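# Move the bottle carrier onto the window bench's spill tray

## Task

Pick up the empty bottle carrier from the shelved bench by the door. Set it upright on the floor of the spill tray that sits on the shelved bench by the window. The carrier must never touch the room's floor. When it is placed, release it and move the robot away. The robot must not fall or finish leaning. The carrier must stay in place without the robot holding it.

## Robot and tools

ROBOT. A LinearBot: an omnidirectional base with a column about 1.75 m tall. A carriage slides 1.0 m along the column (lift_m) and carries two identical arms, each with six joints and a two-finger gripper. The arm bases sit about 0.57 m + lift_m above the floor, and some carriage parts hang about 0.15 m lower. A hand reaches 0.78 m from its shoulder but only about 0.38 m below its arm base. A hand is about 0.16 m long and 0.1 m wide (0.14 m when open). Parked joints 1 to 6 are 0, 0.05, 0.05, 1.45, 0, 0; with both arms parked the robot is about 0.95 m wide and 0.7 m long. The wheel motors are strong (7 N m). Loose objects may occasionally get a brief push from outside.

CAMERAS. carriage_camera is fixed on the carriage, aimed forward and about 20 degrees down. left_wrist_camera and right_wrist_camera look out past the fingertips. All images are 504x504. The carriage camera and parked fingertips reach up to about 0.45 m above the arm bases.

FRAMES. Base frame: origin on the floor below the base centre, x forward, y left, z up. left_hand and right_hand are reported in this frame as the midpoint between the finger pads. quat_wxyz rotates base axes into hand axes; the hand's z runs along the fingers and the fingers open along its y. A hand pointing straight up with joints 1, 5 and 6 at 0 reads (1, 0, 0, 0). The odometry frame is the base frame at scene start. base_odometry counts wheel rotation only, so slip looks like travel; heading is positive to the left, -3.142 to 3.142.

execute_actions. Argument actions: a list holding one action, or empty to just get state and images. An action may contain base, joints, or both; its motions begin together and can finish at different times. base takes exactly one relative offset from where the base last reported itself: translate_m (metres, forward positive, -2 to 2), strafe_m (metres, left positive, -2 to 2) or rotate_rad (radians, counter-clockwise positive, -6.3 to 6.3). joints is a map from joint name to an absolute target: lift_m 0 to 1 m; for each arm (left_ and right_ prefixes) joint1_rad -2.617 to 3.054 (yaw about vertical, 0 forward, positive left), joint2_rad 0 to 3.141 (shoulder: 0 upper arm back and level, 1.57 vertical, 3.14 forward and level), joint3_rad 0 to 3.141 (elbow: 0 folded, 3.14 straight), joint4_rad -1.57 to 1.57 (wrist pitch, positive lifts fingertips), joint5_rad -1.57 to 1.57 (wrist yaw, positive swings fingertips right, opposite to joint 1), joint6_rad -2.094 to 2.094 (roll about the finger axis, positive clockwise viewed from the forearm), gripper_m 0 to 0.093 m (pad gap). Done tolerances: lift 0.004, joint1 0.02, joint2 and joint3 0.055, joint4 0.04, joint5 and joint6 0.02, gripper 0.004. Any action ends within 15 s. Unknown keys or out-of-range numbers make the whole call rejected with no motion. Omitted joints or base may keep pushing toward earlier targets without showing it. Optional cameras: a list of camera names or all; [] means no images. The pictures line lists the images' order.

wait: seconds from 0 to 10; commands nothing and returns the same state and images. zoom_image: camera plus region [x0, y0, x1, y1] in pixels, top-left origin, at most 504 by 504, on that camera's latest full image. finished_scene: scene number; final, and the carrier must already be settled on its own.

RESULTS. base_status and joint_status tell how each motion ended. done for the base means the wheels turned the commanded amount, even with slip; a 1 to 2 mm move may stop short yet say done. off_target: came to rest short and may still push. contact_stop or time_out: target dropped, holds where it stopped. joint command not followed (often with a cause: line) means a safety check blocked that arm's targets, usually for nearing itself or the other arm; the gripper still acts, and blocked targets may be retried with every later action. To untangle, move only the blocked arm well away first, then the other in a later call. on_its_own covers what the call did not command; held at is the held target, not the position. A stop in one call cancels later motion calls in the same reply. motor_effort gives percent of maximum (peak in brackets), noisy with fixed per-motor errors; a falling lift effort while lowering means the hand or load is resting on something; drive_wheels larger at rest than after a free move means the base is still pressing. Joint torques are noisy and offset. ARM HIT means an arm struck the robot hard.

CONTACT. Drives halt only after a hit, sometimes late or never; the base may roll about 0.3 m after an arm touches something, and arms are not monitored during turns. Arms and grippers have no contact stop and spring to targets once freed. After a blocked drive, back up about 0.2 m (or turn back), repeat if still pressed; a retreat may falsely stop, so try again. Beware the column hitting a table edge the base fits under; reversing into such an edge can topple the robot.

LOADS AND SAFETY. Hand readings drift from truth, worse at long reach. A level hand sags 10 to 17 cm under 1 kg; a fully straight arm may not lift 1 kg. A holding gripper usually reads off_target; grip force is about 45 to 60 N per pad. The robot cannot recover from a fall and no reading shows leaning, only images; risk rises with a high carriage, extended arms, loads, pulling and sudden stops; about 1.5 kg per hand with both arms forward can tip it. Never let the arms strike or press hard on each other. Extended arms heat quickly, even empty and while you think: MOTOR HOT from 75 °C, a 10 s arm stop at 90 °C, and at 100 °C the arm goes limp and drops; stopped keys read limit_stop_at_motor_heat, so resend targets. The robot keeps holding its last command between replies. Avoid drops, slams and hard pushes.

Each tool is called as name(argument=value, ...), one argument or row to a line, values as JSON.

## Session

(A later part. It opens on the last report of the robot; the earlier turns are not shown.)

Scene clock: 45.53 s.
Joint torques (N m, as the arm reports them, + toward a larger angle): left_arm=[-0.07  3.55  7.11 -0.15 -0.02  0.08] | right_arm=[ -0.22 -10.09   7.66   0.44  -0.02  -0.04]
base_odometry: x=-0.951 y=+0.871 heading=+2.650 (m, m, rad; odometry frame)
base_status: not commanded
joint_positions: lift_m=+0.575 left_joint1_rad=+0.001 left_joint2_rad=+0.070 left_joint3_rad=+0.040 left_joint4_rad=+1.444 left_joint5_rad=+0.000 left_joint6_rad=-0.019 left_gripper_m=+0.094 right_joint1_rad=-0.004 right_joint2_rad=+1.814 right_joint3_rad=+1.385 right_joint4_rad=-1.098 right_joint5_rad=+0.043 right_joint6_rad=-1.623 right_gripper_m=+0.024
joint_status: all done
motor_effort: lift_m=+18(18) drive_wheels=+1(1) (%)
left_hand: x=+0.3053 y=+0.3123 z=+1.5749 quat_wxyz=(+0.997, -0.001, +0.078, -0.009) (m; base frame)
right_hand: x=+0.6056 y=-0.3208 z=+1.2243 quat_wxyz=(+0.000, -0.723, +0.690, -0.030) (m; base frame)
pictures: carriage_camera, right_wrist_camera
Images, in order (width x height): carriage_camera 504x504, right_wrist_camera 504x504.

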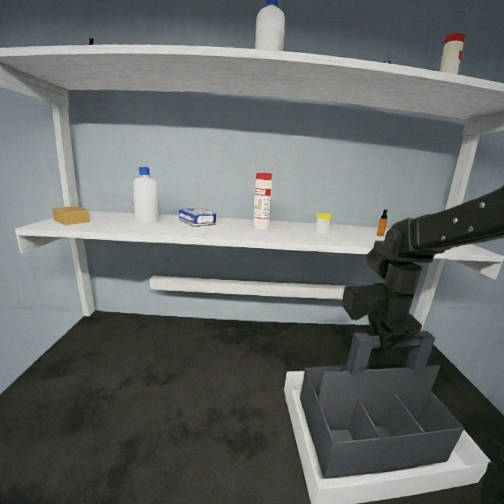

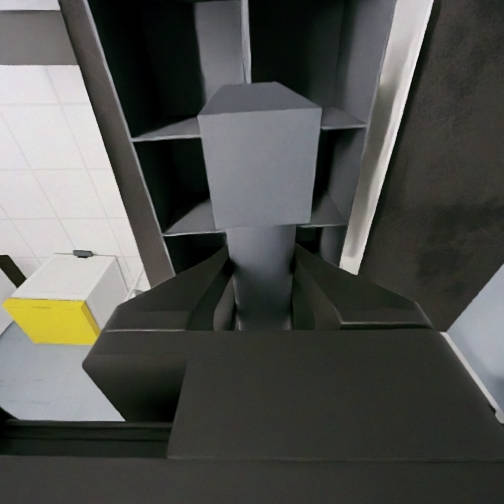

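execute_actions(
  actions=[
    {"joints":{"lift_m":0.53}},
  ],
  cameras=["carriage_camera","right_wrist_camera"],
)

execute_actions(
  actions=[
    {"joints":{"right_gripper_m":0.09}},
  ],
  cameras=[],
)

execute_actions(
  actions=[
    {"joints":{"lift_m":0.62}},
  ],
  cameras=[],
)

execute_actions(
  actions=[
    {"base":{"translate_m":-0.5},"joints":{"right_joint2_rad":0.05,"right_joint3_rad":0.05,"right_joint4_rad":1.45,"right_joint6_rad":0}},
  ],
  cameras=["carriage_camera"],
)

Scene clock: 46.43 s.
Joint torques (N m, as the arm reports them, + toward a larger angle): left_arm=[-0.18  3.69  7.1  -0.15  0.    0.12] | right_arm=[-0.14 -9.92  7.67  0.51 -0.04 -0.03]
base_odometry: x=-0.951 y=+0.871 heading=+2.650 (m, m, rad; odometry frame)
base_status: not commanded
joint_positions: lift_m=+0.530 left_joint1_rad=+0.001 left_joint2_rad=+0.070 left_joint3_rad=+0.040 left_joint4_rad=+1.444 left_joint5_rad=+0.000 left_joint6_rad=-0.019 left_gripper_m=+0.094 right_joint1_rad=-0.004 right_joint2_rad=+1.813 right_joint3_rad=+1.385 right_joint4_rad=-1.101 right_joint5_rad=+0.042 right_joint6_rad=-1.623 right_gripper_m=+0.024
joint_status: all done
motor_effort: lift_m=+17(20) drive_wheels=+0(1) (%)
left_hand: x=+0.3052 y=+0.3123 z=+1.5300 quat_wxyz=(+0.997, -0.001, +0.078, -0.009) (m; base frame)
right_hand: x=+0.6049 y=-0.3207 z=+1.1796 quat_wxyz=(-0.001, -0.723, +0.690, -0.030) (m; base frame)
pictures: carriage_camera, right_wrist_camera
Images, in order (width x height): carriage_camera 504x504, right_wrist_camera 504x504.

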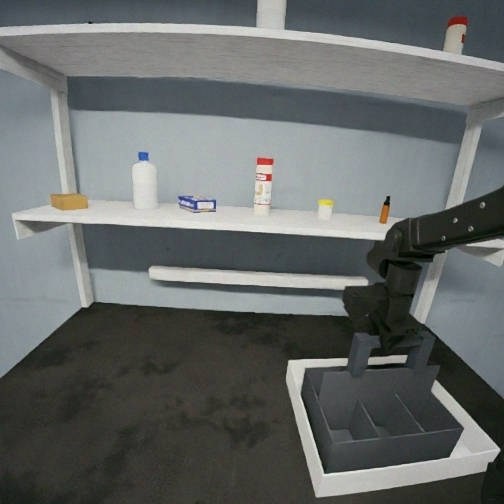

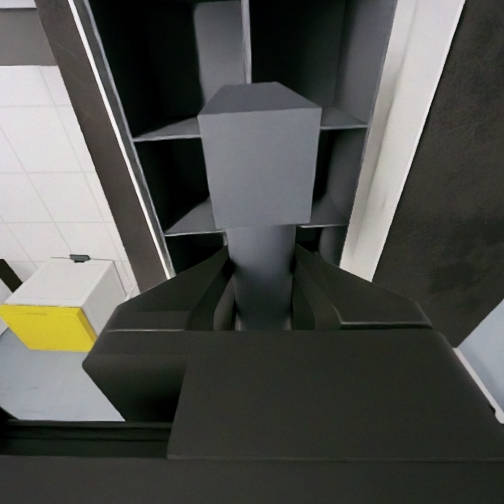

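Scene clock: 47.13 s.
Joint torques (N m, as the arm reports them, + toward a larger angle): left_arm=[-0.02  3.5   7.17 -0.13 -0.03  0.13] | right_arm=[-0.06 -9.93  7.6   0.51 -0.08 -0.04]
base_odometry: x=-0.951 y=+0.871 heading=+2.650 (m, m, rad; odometry frame)
base_status: not commanded
joint_positions: lift_m=+0.530 left_joint1_rad=+0.001 left_joint2_rad=+0.070 left_joint3_rad=+0.040 left_joint4_rad=+1.444 left_joint5_rad=+0.000 left_joint6_rad=-0.019 left_gripper_m=+0.094 right_joint1_rad=-0.004 right_joint2_rad=+1.813 right_joint3_rad=+1.385 right_joint4_rad=-1.102 right_joint5_rad=+0.045 right_joint6_rad=-1.623 right_gripper_m=+0.090
joint_status: all done
motor_effort: lift_m=+18(19) drive_wheels=+1(1) (%)
left_hand: x=+0.3052 y=+0.3123 z=+1.5300 quat_wxyz=(+0.997, -0.001, +0.078, -0.009) (m; base frame)
right_hand: x=+0.6046 y=-0.3212 z=+1.1796 quat_wxyz=(-0.002, -0.723, +0.690, -0.030) (m; base frame)
pictures: none
No camera images: the call's "cameras" was empty. Leave "cameras" out to get every camera's image.

Scene clock: 48.03 s.
Joint torques (N m, as the arm reports them, + toward a larger angle): left_arm=[ 0.12  3.54  6.93 -0.13 -0.03  0.11] | right_arm=[-0.12 -8.95  7.52  0.52 -0.09 -0.04]
base_odometry: x=-0.951 y=+0.871 heading=+2.650 (m, m, rad; odometry frame)
base_status: not commanded
joint_positions: lift_m=+0.620 left_joint1_rad=+0.001 left_joint2_rad=+0.070 left_joint3_rad=+0.040 left_joint4_rad=+1.444 left_joint5_rad=+0.000 left_joint6_rad=-0.019 left_gripper_m=+0.094 right_joint1_rad=-0.004 right_joint2_rad=+1.800 right_joint3_rad=+1.385 right_joint4_rad=-1.100 right_joint5_rad=+0.047 right_joint6_rad=-1.623 right_gripper_m=+0.090
joint_status: all done
motor_effort: lift_m=+17(22) drive_wheels=+0(1) (%)
left_hand: x=+0.3052 y=+0.3123 z=+1.6200 quat_wxyz=(+0.997, -0.001, +0.078, -0.009) (m; base frame)
right_hand: x=+0.6056 y=-0.3215 z=+1.2739 quat_wxyz=(+0.002, -0.723, +0.690, -0.036) (m; base frame)
pictures: none
No camera images: the call's "cameras" was empty. Leave "cameras" out to get every camera's image.

Scene clock: 51.13 s.
Joint torques (N m, as the arm reports them, + toward a larger angle): left_arm=[-0.1   3.84  6.93 -0.12 -0.06  0.12] | right_arm=[-0.11  3.77  3.86 -0.27 -0.03  0.1 ]
base_odometry: x=-0.510 y=+0.636 heading=+2.650 (m, m, rad; odometry frame)
base_status: done
joint_positions: lift_m=+0.620 left_joint1_rad=+0.001 left_joint2_rad=+0.070 left_joint3_rad=+0.040 left_joint4_rad=+1.445 left_joint5_rad=+0.000 left_joint6_rad=-0.019 left_gripper_m=+0.094 right_joint1_rad=-0.004 right_joint2_rad=+0.057 right_joint3_rad=+0.075 right_joint4_rad=+1.455 right_joint5_rad=+0.047 right_joint6_rad=-0.006 right_gripper_m=+0.090
joint_status: all done
motor_effort: lift_m=+17(18) drive_wheels=-1(7) (%)
left_hand: x=+0.3049 y=+0.3123 z=+1.6201 quat_wxyz=(+0.997, -0.001, +0.078, -0.009) (m; base frame)
right_hand: x=+0.2878 y=-0.3204 z=+1.6299 quat_wxyz=(+0.999, +0.023, +0.049, -0.006) (m; base frame)
pictures: carriage_camera
Images, in order (width x height): carriage_camera 504x504.

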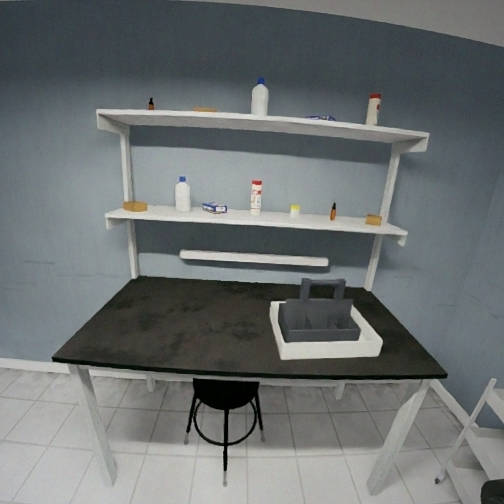

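finished_scene(
  scene=1,
)

The scene is finished: the task was done.


## Next scene

The same job, from a new start.

execute_actions(
  actions=[],
  cameras=["carriage_camera"],
)

Scene clock: 0.00 s.
Joint torques (N m, as the arm reports them, + toward a larger angle): no reading
base_odometry: x=+0.000 y=+0.000 heading=+0.000 (m, m, rad; odometry frame)
base_status: not commanded
joint_positions: lift_m=+0.301 left_joint1_rad=+0.012 left_joint2_rad=+0.037 left_joint3_rad=+0.058 left_joint4_rad=+1.452 left_joint5_rad=+0.022 left_joint6_rad=+0.043 left_gripper_m=+0.094 right_joint1_rad=-0.027 right_joint2_rad=+0.054 right_joint3_rad=+0.058 right_joint4_rad=+1.425 right_joint5_rad=-0.023 right_joint6_rad=-0.032 right_gripper_m=+0.095
joint_status: not commanded
motor_effort: lift_m=+19 drive_wheels=-1 (%)
left_hand: x=+0.2873 y=+0.3087 z=+1.3065 quat_wxyz=(+0.998, +0.012, +0.048, +0.027) (m; base frame)
right_hand: x=+0.2998 y=-0.3092 z=+1.3053 quat_wxyz=(+0.997, -0.012, +0.071, -0.029) (m; base frame)
pictures: carriage_camera
Images, in order (width x height): carriage_camera 504x504.

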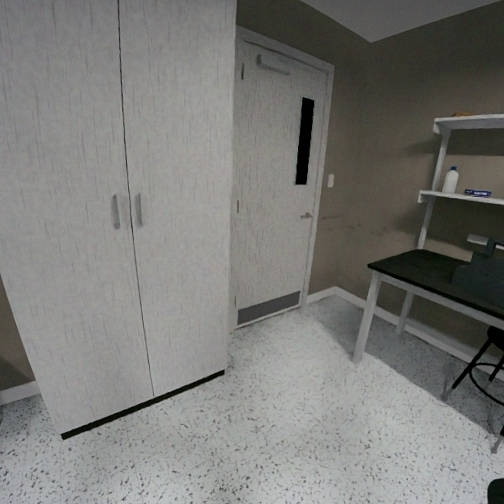

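execute_actions(
  actions=[
    {"base":{"rotate_rad":-1.05},"joints":{"lift_m":0.7,"right_joint1_rad":0,"right_joint5_rad":0,"right_joint2_rad":1.8,"right_joint3_rad":1.4,"right_joint4_rad":-1.1}},
  ],
  cameras=["carriage_camera"],
)

Scene clock: 2.70 s.
Joint torques (N m, as the arm reports them, + toward a larger angle): left_arm=[-0.04  3.94  6.68 -0.21 -0.07  0.1 ] | right_arm=[-0.19 -8.74  7.8   0.55 -0.07  0.03]
base_odometry: x=+0.000 y=+0.000 heading=-1.050 (m, m, rad; odometry frame)
base_status: done
joint_positions: lift_m=+0.700 left_joint1_rad=+0.012 left_joint2_rad=+0.037 left_joint3_rad=+0.058 left_joint4_rad=+1.450 left_joint5_rad=+0.022 left_joint6_rad=+0.043 left_gripper_m=+0.094 right_joint1_rad=-0.004 right_joint2_rad=+1.799 right_joint3_rad=+1.382 right_joint4_rad=-1.094 right_joint5_rad=+0.000 right_joint6_rad=-0.032 right_gripper_m=+0.095
joint_status: all done
motor_effort: lift_m=+18(23) drive_wheels=+4(16) (%)
left_hand: x=+0.2877 y=+0.3087 z=+1.7056 quat_wxyz=(+0.998, +0.012, +0.049, +0.027) (m; base frame)
right_hand: x=+0.6061 y=-0.3135 z=+1.3531 quat_wxyz=(+0.029, -0.014, +0.999, +0.000) (m; base frame)
pictures: carriage_camera
Images, in order (width x height): carriage_camera 504x504.

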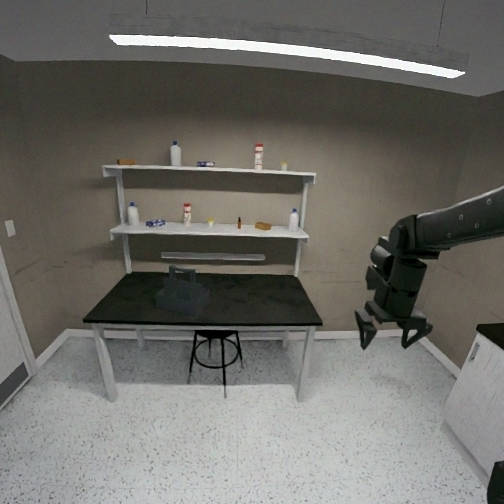

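execute_actions(
  actions=[
    {"base":{"translate_m":0.9}},
  ],
  cameras=[],
)

execute_actions(
  actions=[
    {"base":{"strafe_m":0.72},"joints":{"right_joint6_rad":-0.9}},
  ],
  cameras=["carriage_camera","right_wrist_camera"],
)

Scene clock: 6.90 s.
Joint torques (N m, as the arm reports them, + toward a larger angle): left_arm=[-0.1   3.97  6.69 -0.25 -0.08  0.08] | right_arm=[-0.17 -8.63  7.85  0.6  -0.08  0.02]
base_odometry: x=+0.447 y=-0.781 heading=-1.050 (m, m, rad; odometry frame)
base_status: done
joint_positions: lift_m=+0.700 left_joint1_rad=+0.012 left_joint2_rad=+0.037 left_joint3_rad=+0.058 left_joint4_rad=+1.449 left_joint5_rad=+0.022 left_joint6_rad=+0.043 left_gripper_m=+0.094 right_joint1_rad=-0.004 right_joint2_rad=+1.799 right_joint3_rad=+1.382 right_joint4_rad=-1.096 right_joint5_rad=+0.000 right_joint6_rad=-0.032 right_gripper_m=+0.095
joint_status: not commanded
motor_effort: lift_m=+18(18) drive_wheels=-5(17) (%)
left_hand: x=+0.2879 y=+0.3087 z=+1.7056 quat_wxyz=(+0.998, +0.012, +0.050, +0.027) (m; base frame)
right_hand: x=+0.6056 y=-0.3135 z=+1.3530 quat_wxyz=(+0.028, -0.014, +0.999, +0.000) (m; base frame)
pictures: none
No camera images: the call's "cameras" was empty. Leave "cameras" out to get every camera's image.

Scene clock: 10.70 s.
Joint torques (N m, as the arm reports them, + toward a larger angle): left_arm=[ 0.03  3.85  6.72 -0.23 -0.09  0.15] | right_arm=[-0.26 -8.64  7.71  0.56 -0.14 -0.04]
base_odometry: x=+1.072 y=-0.424 heading=-1.051 (m, m, rad; odometry frame)
base_status: done
joint_positions: lift_m=+0.700 left_joint1_rad=+0.012 left_joint2_rad=+0.037 left_joint3_rad=+0.058 left_joint4_rad=+1.449 left_joint5_rad=+0.022 left_joint6_rad=+0.043 left_gripper_m=+0.094 right_joint1_rad=-0.003 right_joint2_rad=+1.799 right_joint3_rad=+1.382 right_joint4_rad=-1.097 right_joint5_rad=+0.000 right_joint6_rad=-0.892 right_gripper_m=+0.095
joint_status: all done
motor_effort: lift_m=+18(17) drive_wheels=-2(9) (%)
left_hand: x=+0.2879 y=+0.3087 z=+1.7056 quat_wxyz=(+0.998, +0.012, +0.050, +0.027) (m; base frame)
right_hand: x=+0.6054 y=-0.3131 z=+1.3530 quat_wxyz=(+0.025, -0.430, +0.902, -0.012) (m; base frame)
pictures: carriage_camera, right_wrist_camera
Images, in order (width x height): carriage_camera 504x504, right_wrist_camera 504x504.

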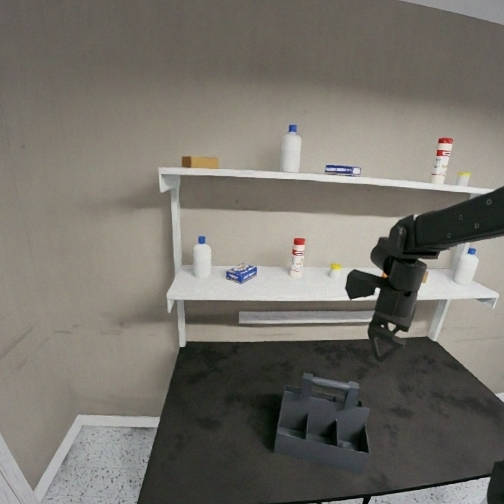

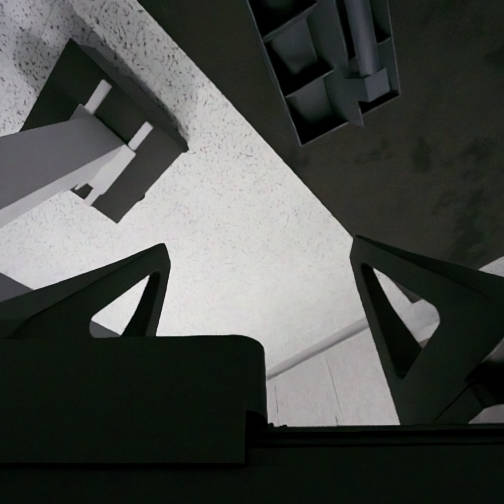

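execute_actions(
  actions=[
    {"base":{"translate_m":0.2},"joints":{"right_joint1_rad":0.35,"right_joint6_rad":-0.88,"lift_m":0.63}},
  ],
  cameras=["carriage_camera","right_wrist_camera"],
)

Scene clock: 12.97 s.
Joint torques (N m, as the arm reports them, + toward a larger angle): left_arm=[ 0.03  3.76  6.76 -0.29 -0.05  0.12] | right_arm=[-0.53 -8.63  7.68  0.58 -0.12  0.05]
base_odometry: x=+1.172 y=-0.597 heading=-1.050 (m, m, rad; odometry frame)
base_status: done
joint_positions: lift_m=+0.630 left_joint1_rad=+0.012 left_joint2_rad=+0.037 left_joint3_rad=+0.058 left_joint4_rad=+1.449 left_joint5_rad=+0.022 left_joint6_rad=+0.043 left_gripper_m=+0.094 right_joint1_rad=+0.352 right_joint2_rad=+1.798 right_joint3_rad=+1.382 right_joint4_rad=-1.099 right_joint5_rad=-0.002 right_joint6_rad=-0.882 right_gripper_m=+0.095
joint_status: all done
motor_effort: lift_m=+18(20) drive_wheels=+3(12) (%)
left_hand: x=+0.2879 y=+0.3087 z=+1.6355 quat_wxyz=(+0.998, +0.012, +0.050, +0.027) (m; base frame)
right_hand: x=+0.5840 y=-0.1940 z=+1.2833 quat_wxyz=(+0.027, -0.578, +0.815, -0.006) (m; base frame)
pictures: carriage_camera, right_wrist_camera
Images, in order (width x height): carriage_camera 504x504, right_wrist_camera 504x504.

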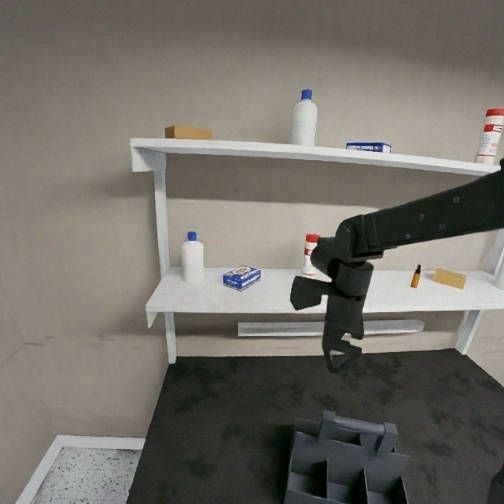

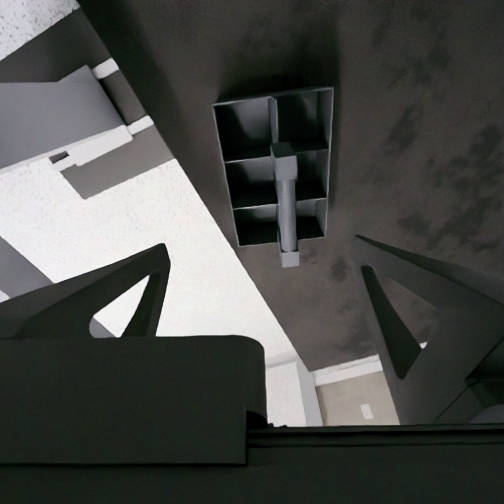

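execute_actions(
  actions=[
    {"base":{"translate_m":0.035},"joints":{"lift_m":0.46}},
  ],
  cameras=["carriage_camera","right_wrist_camera"],
)

Scene clock: 14.43 s.
Joint torques (N m, as the arm reports them, + toward a larger angle): left_arm=[-0.03  4.    6.7  -0.24 -0.06  0.07] | right_arm=[-0.41 -8.86  7.7   0.58 -0.15  0.05]
base_odometry: x=+1.189 y=-0.627 heading=-1.050 (m, m, rad; odometry frame)
base_status: done
joint_positions: lift_m=+0.460 left_joint1_rad=+0.012 left_joint2_rad=+0.037 left_joint3_rad=+0.058 left_joint4_rad=+1.450 left_joint5_rad=+0.022 left_joint6_rad=+0.043 left_gripper_m=+0.094 right_joint1_rad=+0.352 right_joint2_rad=+1.801 right_joint3_rad=+1.382 right_joint4_rad=-1.100 right_joint5_rad=-0.001 right_joint6_rad=-0.882 right_gripper_m=+0.095
joint_status: all done
motor_effort: lift_m=+18(17) drive_wheels=+3(15) (%)
left_hand: x=+0.2877 y=+0.3087 z=+1.4656 quat_wxyz=(+0.998, +0.012, +0.049, +0.027) (m; base frame)
right_hand: x=+0.5836 y=-0.1943 z=+1.1123 quat_wxyz=(+0.025, -0.578, +0.815, -0.006) (m; base frame)
pictures: carriage_camera, right_wrist_camera
Images, in order (width x height): carriage_camera 504x504, right_wrist_camera 504x504.

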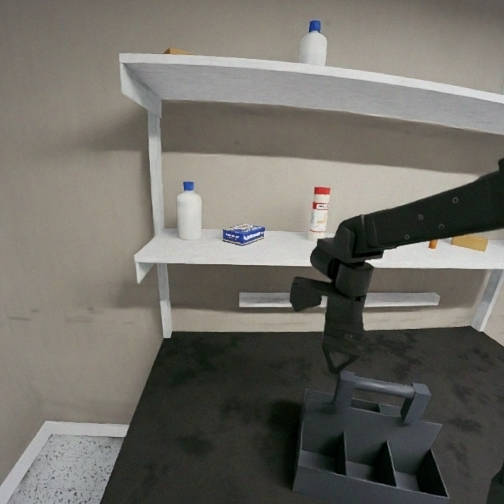

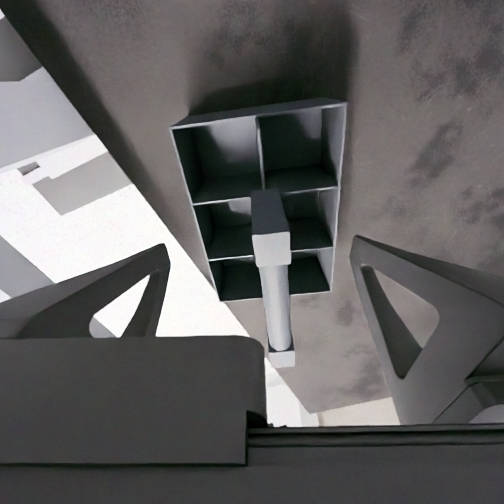

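execute_actions(
  actions=[
    {"base":{"translate_m":-0.028},"joints":{"lift_m":0.42,"right_joint1_rad":0.14,"right_joint6_rad":-1.13}},
  ],
  cameras=["right_wrist_camera"],
)

execute_actions(
  actions=[
    {"joints":{"lift_m":0.38}},
  ],
  cameras=["carriage_camera","right_wrist_camera"],
)

Scene clock: 15.73 s.
Joint torques (N m, as the arm reports them, + toward a larger angle): left_arm=[-0.05  4.12  6.62 -0.25 -0.06  0.08] | right_arm=[-0.17 -8.86  7.73  0.53 -0.16 -0.05]
base_odometry: x=+1.175 y=-0.603 heading=-1.050 (m, m, rad; odometry frame)
base_status: done
joint_positions: lift_m=+0.420 left_joint1_rad=+0.012 left_joint2_rad=+0.037 left_joint3_rad=+0.058 left_joint4_rad=+1.452 left_joint5_rad=+0.022 left_joint6_rad=+0.043 left_gripper_m=+0.094 right_joint1_rad=+0.136 right_joint2_rad=+1.801 right_joint3_rad=+1.382 right_joint4_rad=-1.099 right_joint5_rad=+0.002 right_joint6_rad=-1.122 right_gripper_m=+0.095
joint_status: all done
motor_effort: lift_m=+19(19) drive_wheels=+1(7) (%)
left_hand: x=+0.2872 y=+0.3087 z=+1.4256 quat_wxyz=(+0.998, +0.012, +0.048, +0.027) (m; base frame)
right_hand: x=+0.6018 y=-0.2664 z=+1.0724 quat_wxyz=(+0.023, -0.588, +0.809, -0.013) (m; base frame)
pictures: right_wrist_camera
Images, in order (width x height): right_wrist_camera 504x504.

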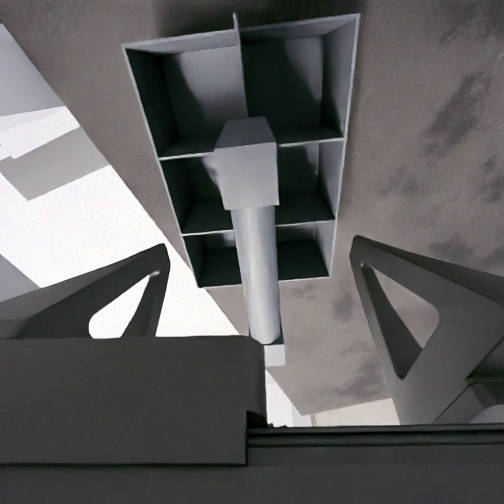

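Scene clock: 16.43 s.
Joint torques (N m, as the arm reports them, + toward a larger angle): left_arm=[-0.17  3.87  6.65 -0.26 -0.02  0.08] | right_arm=[-0.08 -9.18  7.76  0.56 -0.18 -0.06]
base_odometry: x=+1.175 y=-0.603 heading=-1.050 (m, m, rad; odometry frame)
base_status: not commanded
joint_positions: lift_m=+0.380 left_joint1_rad=+0.012 left_joint2_rad=+0.037 left_joint3_rad=+0.058 left_joint4_rad=+1.452 left_joint5_rad=+0.022 left_joint6_rad=+0.043 left_gripper_m=+0.094 right_joint1_rad=+0.136 right_joint2_rad=+1.804 right_joint3_rad=+1.382 right_joint4_rad=-1.099 right_joint5_rad=+0.001 right_joint6_rad=-1.122 right_gripper_m=+0.095
joint_status: all done
motor_effort: lift_m=+17(18) drive_wheels=+1(2) (%)
left_hand: x=+0.2873 y=+0.3087 z=+1.3856 quat_wxyz=(+0.998, +0.012, +0.048, +0.027) (m; base frame)
right_hand: x=+0.6016 y=-0.2663 z=+1.0313 quat_wxyz=(+0.021, -0.588, +0.809, -0.012) (m; base frame)
pictures: carriage_camera, right_wrist_camera
Images, in order (width x height): carriage_camera 504x504, right_wrist_camera 504x504.

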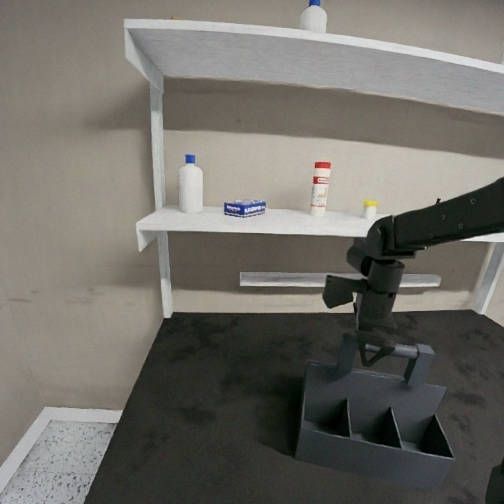

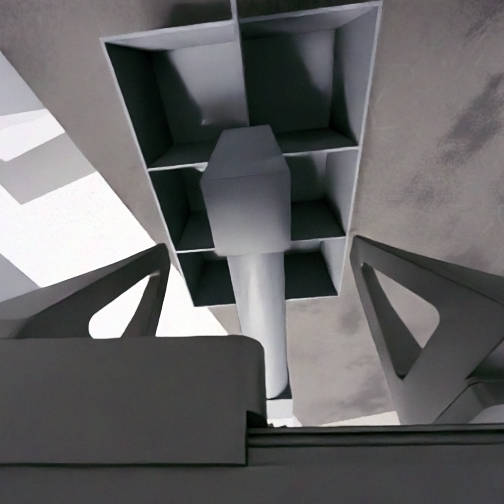

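execute_actions(
  actions=[
    {"joints":{"lift_m":0.37,"right_joint1_rad":0.1}},
  ],
  cameras=[],
)

execute_actions(
  actions=[
    {"joints":{"right_gripper_m":0}},
  ],
  cameras=[],
)

execute_actions(
  actions=[
    {"joints":{"lift_m":0.45}},
  ],
  cameras=["right_wrist_camera"],
)

execute_actions(
  actions=[
    {"base":{"translate_m":-0.5},"joints":{"lift_m":0.72}},
  ],
  cameras=[],
)

execute_actions(
  actions=[
    {"base":{"strafe_m":-0.5}},
  ],
  cameras=[],
)

execute_actions(
  actions=[
    {"base":{"rotate_rad":-3.14},"joints":{"right_joint1_rad":0,"right_joint6_rad":-1.6}},
  ],
  cameras=["carriage_camera"],
)

Scene clock: 17.30 s.
Joint torques (N m, as the arm reports them, + toward a larger angle): left_arm=[-0.05  3.88  6.85 -0.26 -0.05  0.09] | right_arm=[-0.76 -9.03  7.75  0.54 -0.15 -0.05]
base_odometry: x=+1.175 y=-0.603 heading=-1.050 (m, m, rad; odometry frame)
base_status: not commanded
joint_positions: lift_m=+0.370 left_joint1_rad=+0.012 left_joint2_rad=+0.037 left_joint3_rad=+0.058 left_joint4_rad=+1.452 left_joint5_rad=+0.022 left_joint6_rad=+0.043 left_gripper_m=+0.094 right_joint1_rad=+0.105 right_joint2_rad=+1.803 right_joint3_rad=+1.382 right_joint4_rad=-1.100 right_joint5_rad=+0.001 right_joint6_rad=-1.122 right_gripper_m=+0.095
joint_status: all done
motor_effort: lift_m=+19(18) drive_wheels=+2(2) (%)
left_hand: x=+0.2873 y=+0.3087 z=+1.3756 quat_wxyz=(+0.998, +0.012, +0.048, +0.027) (m; base frame)
right_hand: x=+0.6028 y=-0.2766 z=+1.0217 quat_wxyz=(+0.021, -0.576, +0.817, -0.012) (m; base frame)
pictures: none
No camera images: the call's "cameras" was empty. Leave "cameras" out to get every camera's image.

Scene clock: 18.03 s.
Joint torques (N m, as the arm reports them, + toward a larger angle): left_arm=[-0.26  3.74  6.77 -0.24 -0.08  0.1 ] | right_arm=[-0.62 -9.03  7.78  0.52 -0.12  0.01]
base_odometry: x=+1.175 y=-0.603 heading=-1.050 (m, m, rad; odometry frame)
base_status: not commanded
joint_positions: lift_m=+0.370 left_joint1_rad=+0.012 left_joint2_rad=+0.037 left_joint3_rad=+0.058 left_joint4_rad=+1.452 left_joint5_rad=+0.022 left_joint6_rad=+0.043 left_gripper_m=+0.094 right_joint1_rad=+0.104 right_joint2_rad=+1.803 right_joint3_rad=+1.382 right_joint4_rad=-1.101 right_joint5_rad=-0.002 right_joint6_rad=-1.126 right_gripper_m=+0.024
joint_status: right_gripper_m off_target (ended at +0.024, target +0.000)
motor_effort: lift_m=+19(18) drive_wheels=+1(2) (%)
left_hand: x=+0.2873 y=+0.3087 z=+1.3756 quat_wxyz=(+0.998, +0.012, +0.048, +0.027) (m; base frame)
right_hand: x=+0.6024 y=-0.2764 z=+1.0217 quat_wxyz=(+0.021, -0.577, +0.816, -0.011) (m; base frame)
pictures: none
No camera images: the call's "cameras" was empty. Leave "cameras" out to get every camera's image.

Scene clock: 18.90 s.
Joint torques (N m, as the arm reports them, + toward a larger angle): left_arm=[ 0.11  3.72  6.72 -0.28 -0.02  0.11] | right_arm=[-0.62 -9.77  7.72  0.51 -0.1  -0.01]
base_odometry: x=+1.175 y=-0.603 heading=-1.050 (m, m, rad; odometry frame)
base_status: not commanded
joint_positions: lift_m=+0.450 left_joint1_rad=+0.012 left_joint2_rad=+0.037 left_joint3_rad=+0.058 left_joint4_rad=+1.452 left_joint5_rad=+0.022 left_joint6_rad=+0.043 left_gripper_m=+0.094 right_joint1_rad=+0.104 right_joint2_rad=+1.812 right_joint3_rad=+1.382 right_joint4_rad=-1.098 right_joint5_rad=-0.006 right_joint6_rad=-1.126 right_gripper_m=+0.024
joint_status: all done
motor_effort: lift_m=+18(21) drive_wheels=+1(1) (%)
left_hand: x=+0.2873 y=+0.3087 z=+1.4556 quat_wxyz=(+0.998, +0.012, +0.048, +0.027) (m; base frame)
right_hand: x=+0.6029 y=-0.2757 z=+1.0989 quat_wxyz=(+0.020, -0.577, +0.816, -0.008) (m; base frame)
pictures: right_wrist_camera
Images, in order (width x height): right_wrist_camera 504x504.

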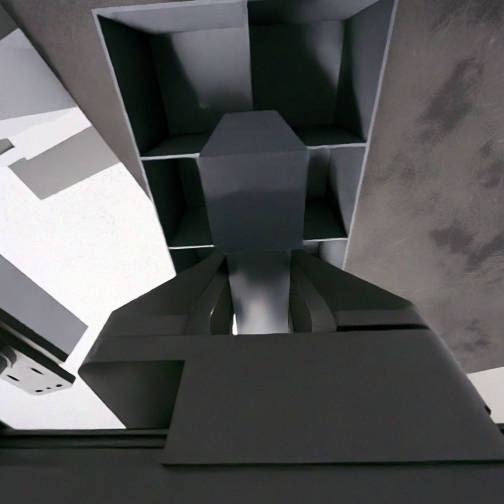

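Scene clock: 22.13 s.
Joint torques (N m, as the arm reports them, + toward a larger angle): left_arm=[-0.17  3.89  6.73 -0.28 -0.06  0.04] | right_arm=[ -0.67 -10.09   7.59   0.51  -0.06   0.  ]
base_odometry: x=+0.927 y=-0.169 heading=-1.050 (m, m, rad; odometry frame)
base_status: done
joint_positions: lift_m=+0.720 left_joint1_rad=+0.012 left_joint2_rad=+0.037 left_joint3_rad=+0.058 left_joint4_rad=+1.452 left_joint5_rad=+0.022 left_joint6_rad=+0.043 left_gripper_m=+0.094 right_joint1_rad=+0.104 right_joint2_rad=+1.816 right_joint3_rad=+1.382 right_joint4_rad=-1.100 right_joint5_rad=-0.009 right_joint6_rad=-1.126 right_gripper_m=+0.024
joint_status: all done
motor_effort: lift_m=+18(23) drive_wheels=-1(23) (%)
left_hand: x=+0.2871 y=+0.3087 z=+1.7257 quat_wxyz=(+0.998, +0.012, +0.048, +0.027) (m; base frame)
right_hand: x=+0.6021 y=-0.2753 z=+1.3678 quat_wxyz=(+0.018, -0.577, +0.816, -0.005) (m; base frame)
pictures: none
No camera images: the call's "cameras" was empty. Leave "cameras" out to get every camera's image.

Scene clock: 25.23 s.
Joint torques (N m, as the arm reports them, + toward a larger angle): left_arm=[-0.1   3.88  6.85 -0.27 -0.06  0.09] | right_arm=[-0.66 -9.99  7.7   0.51 -0.08 -0.01]
base_odometry: x=+0.493 y=-0.418 heading=-1.050 (m, m, rad; odometry frame)
base_status: done
joint_positions: lift_m=+0.720 left_joint1_rad=+0.012 left_joint2_rad=+0.037 left_joint3_rad=+0.058 left_joint4_rad=+1.452 left_joint5_rad=+0.022 left_joint6_rad=+0.043 left_gripper_m=+0.094 right_joint1_rad=+0.103 right_joint2_rad=+1.816 right_joint3_rad=+1.382 right_joint4_rad=-1.099 right_joint5_rad=-0.007 right_joint6_rad=-1.126 right_gripper_m=+0.024
joint_status: not commanded
motor_effort: lift_m=+17(18) drive_wheels=-2(7) (%)
left_hand: x=+0.2871 y=+0.3087 z=+1.7257 quat_wxyz=(+0.998, +0.012, +0.048, +0.027) (m; base frame)
right_hand: x=+0.6024 y=-0.2760 z=+1.3678 quat_wxyz=(+0.018, -0.577, +0.817, -0.006) (m; base frame)
pictures: none
No camera images: the call's "cameras" was empty. Leave "cameras" out to get every camera's image.

Scene clock: 29.50 s.
Joint torques (N m, as the arm reports them, + toward a larger angle): left_arm=[ 0.01  3.87  6.86 -0.21 -0.07  0.07] | right_arm=[ -0.04 -10.03   7.65   0.44  -0.11  -0.03]
base_odometry: x=+0.493 y=-0.418 heading=+2.093 (m, m, rad; odometry frame)
base_status: done
joint_positions: lift_m=+0.720 left_joint1_rad=+0.012 left_joint2_rad=+0.037 left_joint3_rad=+0.058 left_joint4_rad=+1.448 left_joint5_rad=+0.022 left_joint6_rad=+0.043 left_gripper_m=+0.094 right_joint1_rad=-0.006 right_joint2_rad=+1.816 right_joint3_rad=+1.382 right_joint4_rad=-1.097 right_joint5_rad=-0.005 right_joint6_rad=-1.593 right_gripper_m=+0.024
joint_status: all done
motor_effort: lift_m=+17(18) drive_wheels=+4(14) (%)
left_hand: x=+0.2882 y=+0.3088 z=+1.7256 quat_wxyz=(+0.998, +0.012, +0.050, +0.027) (m; base frame)
right_hand: x=+0.6049 y=-0.3134 z=+1.3678 quat_wxyz=(+0.015, -0.713, +0.701, -0.013) (m; base frame)
pictures: carriage_camera
Images, in order (width x height): carriage_camera 504x504.

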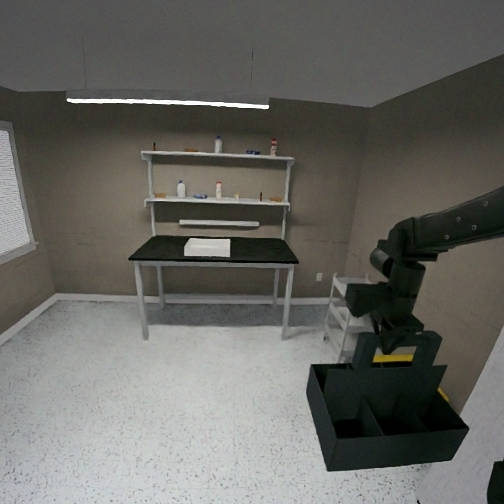

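execute_actions(
  actions=[
    {"base":{"strafe_m":0.8}},
  ],
  cameras=[],
)

execute_actions(
  actions=[
    {"base":{"translate_m":1.6}},
  ],
  cameras=["carriage_camera","right_wrist_camera"],
)

Scene clock: 33.50 s.
Joint torques (N m, as the arm reports them, + toward a larger angle): left_arm=[-0.04  3.92  6.65 -0.23 -0.06  0.07] | right_arm=[ -0.05 -10.01   7.63   0.43  -0.05  -0.04]
base_odometry: x=-0.201 y=-0.817 heading=+2.093 (m, m, rad; odometry frame)
base_status: done
joint_positions: lift_m=+0.720 left_joint1_rad=+0.012 left_joint2_rad=+0.037 left_joint3_rad=+0.058 left_joint4_rad=+1.448 left_joint5_rad=+0.022 left_joint6_rad=+0.043 left_gripper_m=+0.094 right_joint1_rad=-0.003 right_joint2_rad=+1.816 right_joint3_rad=+1.382 right_joint4_rad=-1.097 right_joint5_rad=-0.013 right_joint6_rad=-1.593 right_gripper_m=+0.024
joint_status: not commanded
motor_effort: lift_m=+18(19) drive_wheels=-5(15) (%)
left_hand: x=+0.2882 y=+0.3088 z=+1.7256 quat_wxyz=(+0.998, +0.012, +0.050, +0.027) (m; base frame)
right_hand: x=+0.6049 y=-0.3112 z=+1.3678 quat_wxyz=(+0.018, -0.714, +0.700, -0.010) (m; base frame)
pictures: none
No camera images: the call's "cameras" was empty. Leave "cameras" out to get every camera's image.

Scene clock: 39.00 s.
Joint torques (N m, as the arm reports them, + toward a larger angle): left_arm=[-0.05  3.96  6.68 -0.21 -0.04  0.11] | right_arm=[-0.19 -9.95  7.75  0.47 -0.08 -0.04]
base_odometry: x=-0.999 y=+0.570 heading=+2.093 (m, m, rad; odometry frame)
base_status: done
joint_positions: lift_m=+0.720 left_joint1_rad=+0.012 left_joint2_rad=+0.037 left_joint3_rad=+0.058 left_joint4_rad=+1.449 left_joint5_rad=+0.022 left_joint6_rad=+0.043 left_gripper_m=+0.094 right_joint1_rad=-0.003 right_joint2_rad=+1.816 right_joint3_rad=+1.382 right_joint4_rad=-1.100 right_joint5_rad=-0.012 right_joint6_rad=-1.593 right_gripper_m=+0.024
joint_status: not commanded
motor_effort: lift_m=+17(18) drive_wheels=-3(13) (%)
left_hand: x=+0.2880 y=+0.3087 z=+1.7256 quat_wxyz=(+0.998, +0.012, +0.050, +0.027) (m; base frame)
right_hand: x=+0.6042 y=-0.3113 z=+1.3678 quat_wxyz=(+0.017, -0.714, +0.700, -0.009) (m; base frame)
pictures: carriage_camera, right_wrist_camera
Images, in order (width x height): carriage_camera 504x504, right_wrist_camera 504x504.

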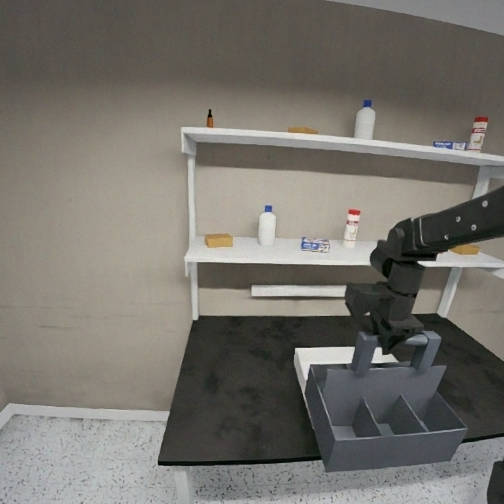

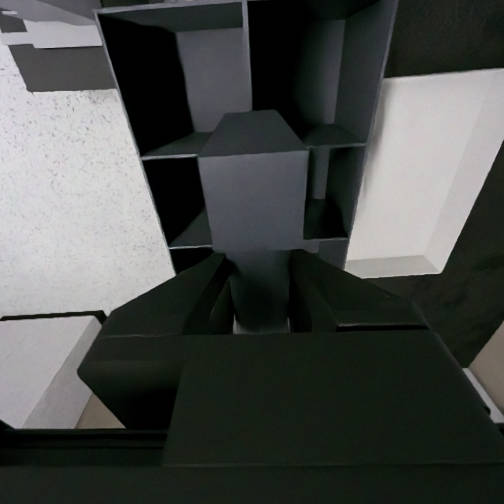

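execute_actions(
  actions=[
    {"base":{"translate_m":0.25},"joints":{"lift_m":0.64}},
  ],
  cameras=["carriage_camera","right_wrist_camera"],
)

Scene clock: 42.43 s.
Joint torques (N m, as the arm reports them, + toward a larger angle): left_arm=[-0.04  3.81  6.9  -0.24 -0.1   0.11] | right_arm=[-0.11 -9.71  7.62  0.42 -0.06 -0.04]
base_odometry: x=-1.124 y=+0.786 heading=+2.094 (m, m, rad; odometry frame)
base_status: done
joint_positions: lift_m=+0.640 left_joint1_rad=+0.012 left_joint2_rad=+0.037 left_joint3_rad=+0.058 left_joint4_rad=+1.450 left_joint5_rad=+0.022 left_joint6_rad=+0.043 left_gripper_m=+0.094 right_joint1_rad=-0.003 right_joint2_rad=+1.811 right_joint3_rad=+1.382 right_joint4_rad=-1.096 right_joint5_rad=-0.010 right_joint6_rad=-1.593 right_gripper_m=+0.024
joint_status: all done
motor_effort: lift_m=+18(18) drive_wheels=-4(13) (%)
left_hand: x=+0.2878 y=+0.3087 z=+1.6455 quat_wxyz=(+0.998, +0.012, +0.049, +0.027) (m; base frame)
right_hand: x=+0.6052 y=-0.3115 z=+1.2892 quat_wxyz=(+0.019, -0.714, +0.700, -0.012) (m; base frame)
pictures: carriage_camera, right_wrist_camera
Images, in order (width x height): carriage_camera 504x504, right_wrist_camera 504x504.

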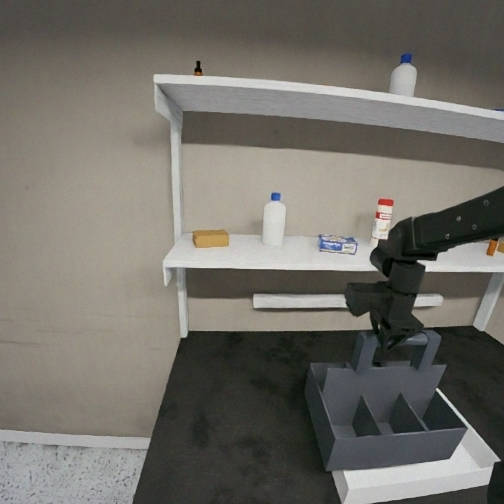

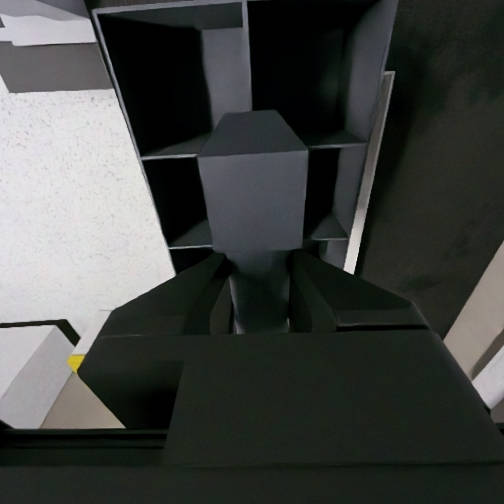

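Depth matches scene 1; shift right.

execute_actions(
  actions=[
    {"base":{"strafe_m":-0.075},"joints":{"lift_m":0.61}},
  ],
  cameras=["carriage_camera","right_wrist_camera"],
)

execute_actions(
  actions=[
    {"joints":{"lift_m":0.575}},
  ],
  cameras=["carriage_camera","right_wrist_camera"],
)

Scene clock: 43.97 s.
Joint torques (N m, as the arm reports them, + toward a larger angle): left_arm=[-0.09  3.95  6.73 -0.26 -0.08  0.08] | right_arm=[-0.09 -9.97  7.59  0.44 -0.07 -0.03]
base_odometry: x=-1.060 y=+0.824 heading=+2.094 (m, m, rad; odometry frame)
base_status: done
joint_positions: lift_m=+0.610 left_joint1_rad=+0.012 left_joint2_rad=+0.037 left_joint3_rad=+0.058 left_joint4_rad=+1.450 left_joint5_rad=+0.022 left_joint6_rad=+0.043 left_gripper_m=+0.094 right_joint1_rad=-0.003 right_joint2_rad=+1.817 right_joint3_rad=+1.382 right_joint4_rad=-1.099 right_joint5_rad=-0.009 right_joint6_rad=-1.593 right_gripper_m=+0.024
joint_status: all done
motor_effort: lift_m=+19(19) drive_wheels=-1(17) (%)
left_hand: x=+0.2877 y=+0.3087 z=+1.6155 quat_wxyz=(+0.998, +0.012, +0.049, +0.027) (m; base frame)
right_hand: x=+0.6044 y=-0.3119 z=+1.2574 quat_wxyz=(+0.016, -0.714, +0.700, -0.010) (m; base frame)
pictures: carriage_camera, right_wrist_camera
Images, in order (width x height): carriage_camera 504x504, right_wrist_camera 504x504.

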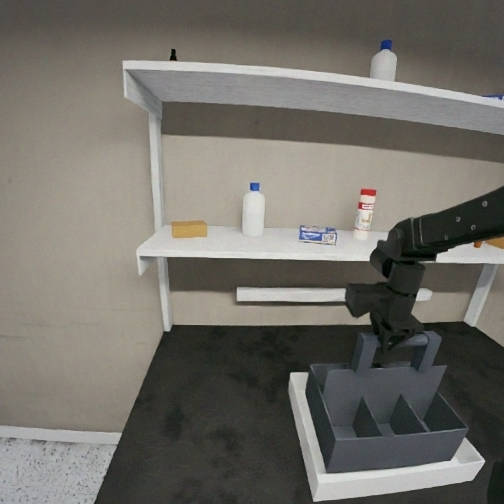

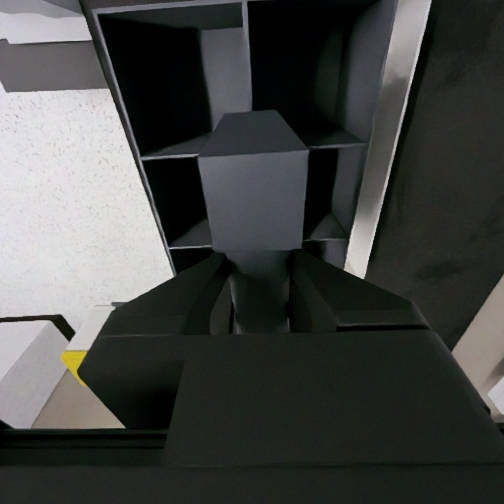

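Scene clock: 44.63 s.
Joint torques (N m, as the arm reports them, + toward a larger angle): left_arm=[-0.11  3.87  6.64 -0.27 -0.05  0.05] | right_arm=[ -0.17 -10.13   7.59   0.45  -0.08  -0.03]
base_odometry: x=-1.060 y=+0.824 heading=+2.094 (m, m, rad; odometry frame)
base_status: not commanded
joint_positions: lift_m=+0.575 left_joint1_rad=+0.012 left_joint2_rad=+0.037 left_joint3_rad=+0.058 left_joint4_rad=+1.450 left_joint5_rad=+0.022 left_joint6_rad=+0.043 left_gripper_m=+0.094 right_joint1_rad=-0.003 right_joint2_rad=+1.817 right_joint3_rad=+1.382 right_joint4_rad=-1.099 right_joint5_rad=-0.009 right_joint6_rad=-1.593 right_gripper_m=+0.024
joint_status: all done
motor_effort: lift_m=+18(18) drive_wheels=-1(2) (%)
left_hand: x=+0.2877 y=+0.3087 z=+1.5806 quat_wxyz=(+0.998, +0.012, +0.049, +0.027) (m; base frame)
right_hand: x=+0.6043 y=-0.3118 z=+1.2223 quat_wxyz=(+0.016, -0.714, +0.700, -0.010) (m; base frame)
pictures: carriage_camera, right_wrist_camera
Images, in order (width x height): carriage_camera 504x504, right_wrist_camera 504x504.

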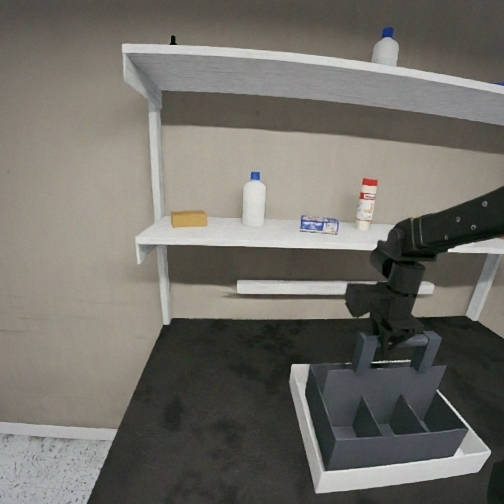

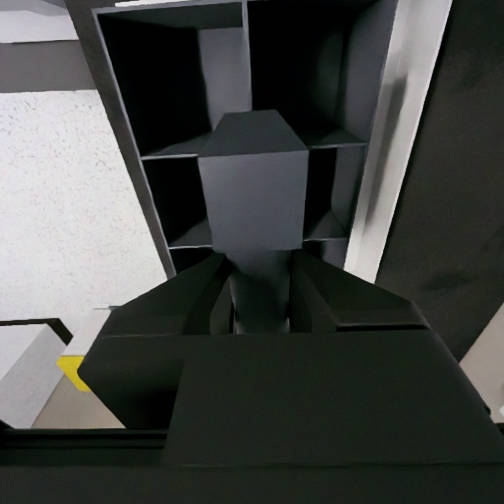

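Inside; this bench looks about 2 cm higher.

execute_actions(
  actions=[
    {"joints":{"lift_m":0.54}},
  ],
  cameras=["right_wrist_camera"],
)

execute_actions(
  actions=[
    {"joints":{"right_gripper_m":0.09}},
  ],
  cameras=[],
)

execute_actions(
  actions=[
    {"joints":{"lift_m":0.63}},
  ],
  cameras=[],
)

execute_actions(
  actions=[
    {"base":{"translate_m":-0.5},"joints":{"right_joint2_rad":0.05,"right_joint3_rad":0.05,"right_joint4_rad":1.45,"right_joint6_rad":0}},
  ],
  cameras=["carriage_camera"],
)

Scene clock: 45.47 s.
Joint torques (N m, as the arm reports them, + toward a larger angle): left_arm=[-0.29  3.93  7.   -0.3  -0.05  0.05] | right_arm=[ -0.2  -10.13   7.57   0.46  -0.05  -0.06]
base_odometry: x=-1.060 y=+0.824 heading=+2.094 (m, m, rad; odometry frame)
base_status: not commanded
joint_positions: lift_m=+0.540 left_joint1_rad=+0.012 left_joint2_rad=+0.037 left_joint3_rad=+0.058 left_joint4_rad=+1.450 left_joint5_rad=+0.022 left_joint6_rad=+0.043 left_gripper_m=+0.094 right_joint1_rad=-0.003 right_joint2_rad=+1.817 right_joint3_rad=+1.382 right_joint4_rad=-1.100 right_joint5_rad=-0.009 right_joint6_rad=-1.593 right_gripper_m=+0.024
joint_status: all done
motor_effort: lift_m=+19(19) drive_wheels=-1(1) (%)
left_hand: x=+0.2877 y=+0.3087 z=+1.5456 quat_wxyz=(+0.998, +0.012, +0.049, +0.027) (m; base frame)
right_hand: x=+0.6041 y=-0.3117 z=+1.1872 quat_wxyz=(+0.016, -0.714, +0.700, -0.009) (m; base frame)
pictures: right_wrist_camera
Images, in order (width x height): right_wrist_camera 504x504.

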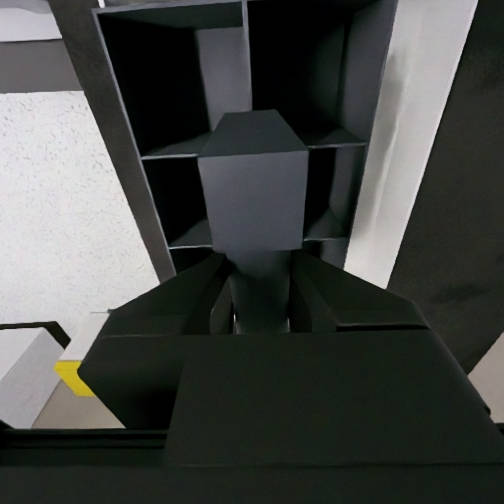

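Scene clock: 46.17 s.
Joint torques (N m, as the arm reports them, + toward a larger angle): left_arm=[-0.06  4.04  6.85 -0.26 -0.06  0.11] | right_arm=[-0.17 -9.96  7.66  0.45 -0.09 -0.05]
base_odometry: x=-1.060 y=+0.824 heading=+2.094 (m, m, rad; odometry frame)
base_status: not commanded
joint_positions: lift_m=+0.540 left_joint1_rad=+0.012 left_joint2_rad=+0.037 left_joint3_rad=+0.058 left_joint4_rad=+1.450 left_joint5_rad=+0.022 left_joint6_rad=+0.043 left_gripper_m=+0.094 right_joint1_rad=-0.003 right_joint2_rad=+1.814 right_joint3_rad=+1.382 right_joint4_rad=-1.100 right_joint5_rad=-0.007 right_joint6_rad=-1.593 right_gripper_m=+0.090
joint_status: all done
motor_effort: lift_m=+17(19) drive_wheels=+1(1) (%)
left_hand: x=+0.2877 y=+0.3087 z=+1.5456 quat_wxyz=(+0.998, +0.012, +0.049, +0.027) (m; base frame)
right_hand: x=+0.6042 y=-0.3122 z=+1.1882 quat_wxyz=(+0.016, -0.714, +0.700, -0.011) (m; base frame)
pictures: none
No camera images: the call's "cameras" was empty. Leave "cameras" out to get every camera's image.

Scene clock: 47.07 s.
Joint torques (N m, as the arm reports them, + toward a larger angle): left_arm=[-0.02  3.92  6.8  -0.24 -0.05  0.12] | right_arm=[-0.22 -8.9   7.69  0.49 -0.12 -0.04]
base_odometry: x=-1.060 y=+0.824 heading=+2.094 (m, m, rad; odometry frame)
base_status: not commanded
joint_positions: lift_m=+0.630 left_joint1_rad=+0.012 left_joint2_rad=+0.037 left_joint3_rad=+0.058 left_joint4_rad=+1.450 left_joint5_rad=+0.022 left_joint6_rad=+0.043 left_gripper_m=+0.094 right_joint1_rad=-0.003 right_joint2_rad=+1.803 right_joint3_rad=+1.382 right_joint4_rad=-1.100 right_joint5_rad=-0.005 right_joint6_rad=-1.593 right_gripper_m=+0.090
joint_status: all done
motor_effort: lift_m=+18(20) drive_wheels=+1(1) (%)
left_hand: x=+0.2876 y=+0.3087 z=+1.6356 quat_wxyz=(+0.998, +0.012, +0.049, +0.027) (m; base frame)
right_hand: x=+0.6047 y=-0.3125 z=+1.2820 quat_wxyz=(+0.019, -0.714, +0.700, -0.016) (m; base frame)
pictures: none
No camera images: the call's "cameras" was empty. Leave "cameras" out to get every camera's image.

Scene clock: 50.17 s.
Joint torques (N m, as the arm reports them, + toward a larger angle): left_arm=[ 0.09  3.94  6.74 -0.28 -0.08  0.11] | right_arm=[-0.22  3.79  3.88 -0.23 -0.04  0.1 ]
base_odometry: x=-0.810 y=+0.391 heading=+2.094 (m, m, rad; odometry frame)
base_status: done
joint_positions: lift_m=+0.630 left_joint1_rad=+0.012 left_joint2_rad=+0.037 left_joint3_rad=+0.058 left_joint4_rad=+1.452 left_joint5_rad=+0.022 left_joint6_rad=+0.043 left_gripper_m=+0.094 right_joint1_rad=-0.003 right_joint2_rad=+0.055 right_joint3_rad=+0.073 right_joint4_rad=+1.454 right_joint5_rad=-0.005 right_joint6_rad=-0.007 right_gripper_m=+0.090
joint_status: all done
motor_effort: lift_m=+18(19) drive_wheels=-1(11) (%)
left_hand: x=+0.2873 y=+0.3087 z=+1.6357 quat_wxyz=(+0.998, +0.012, +0.048, +0.027) (m; base frame)
right_hand: x=+0.2882 y=-0.3115 z=+1.6396 quat_wxyz=(+0.999, -0.002, +0.050, -0.005) (m; base frame)
pictures: carriage_camera
Images, in order (width x height): carriage_camera 504x504.

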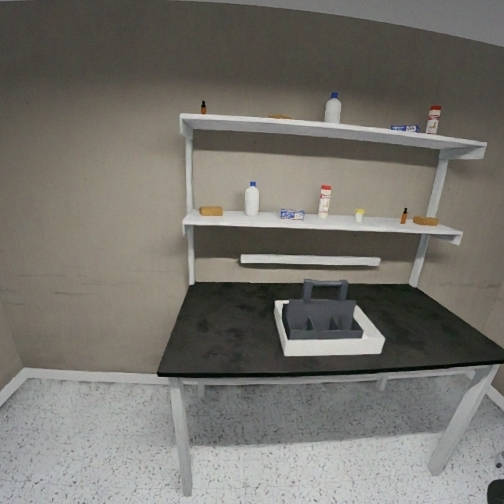

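finished_scene(
  scene=2,
)

The scene is finished: the task was done.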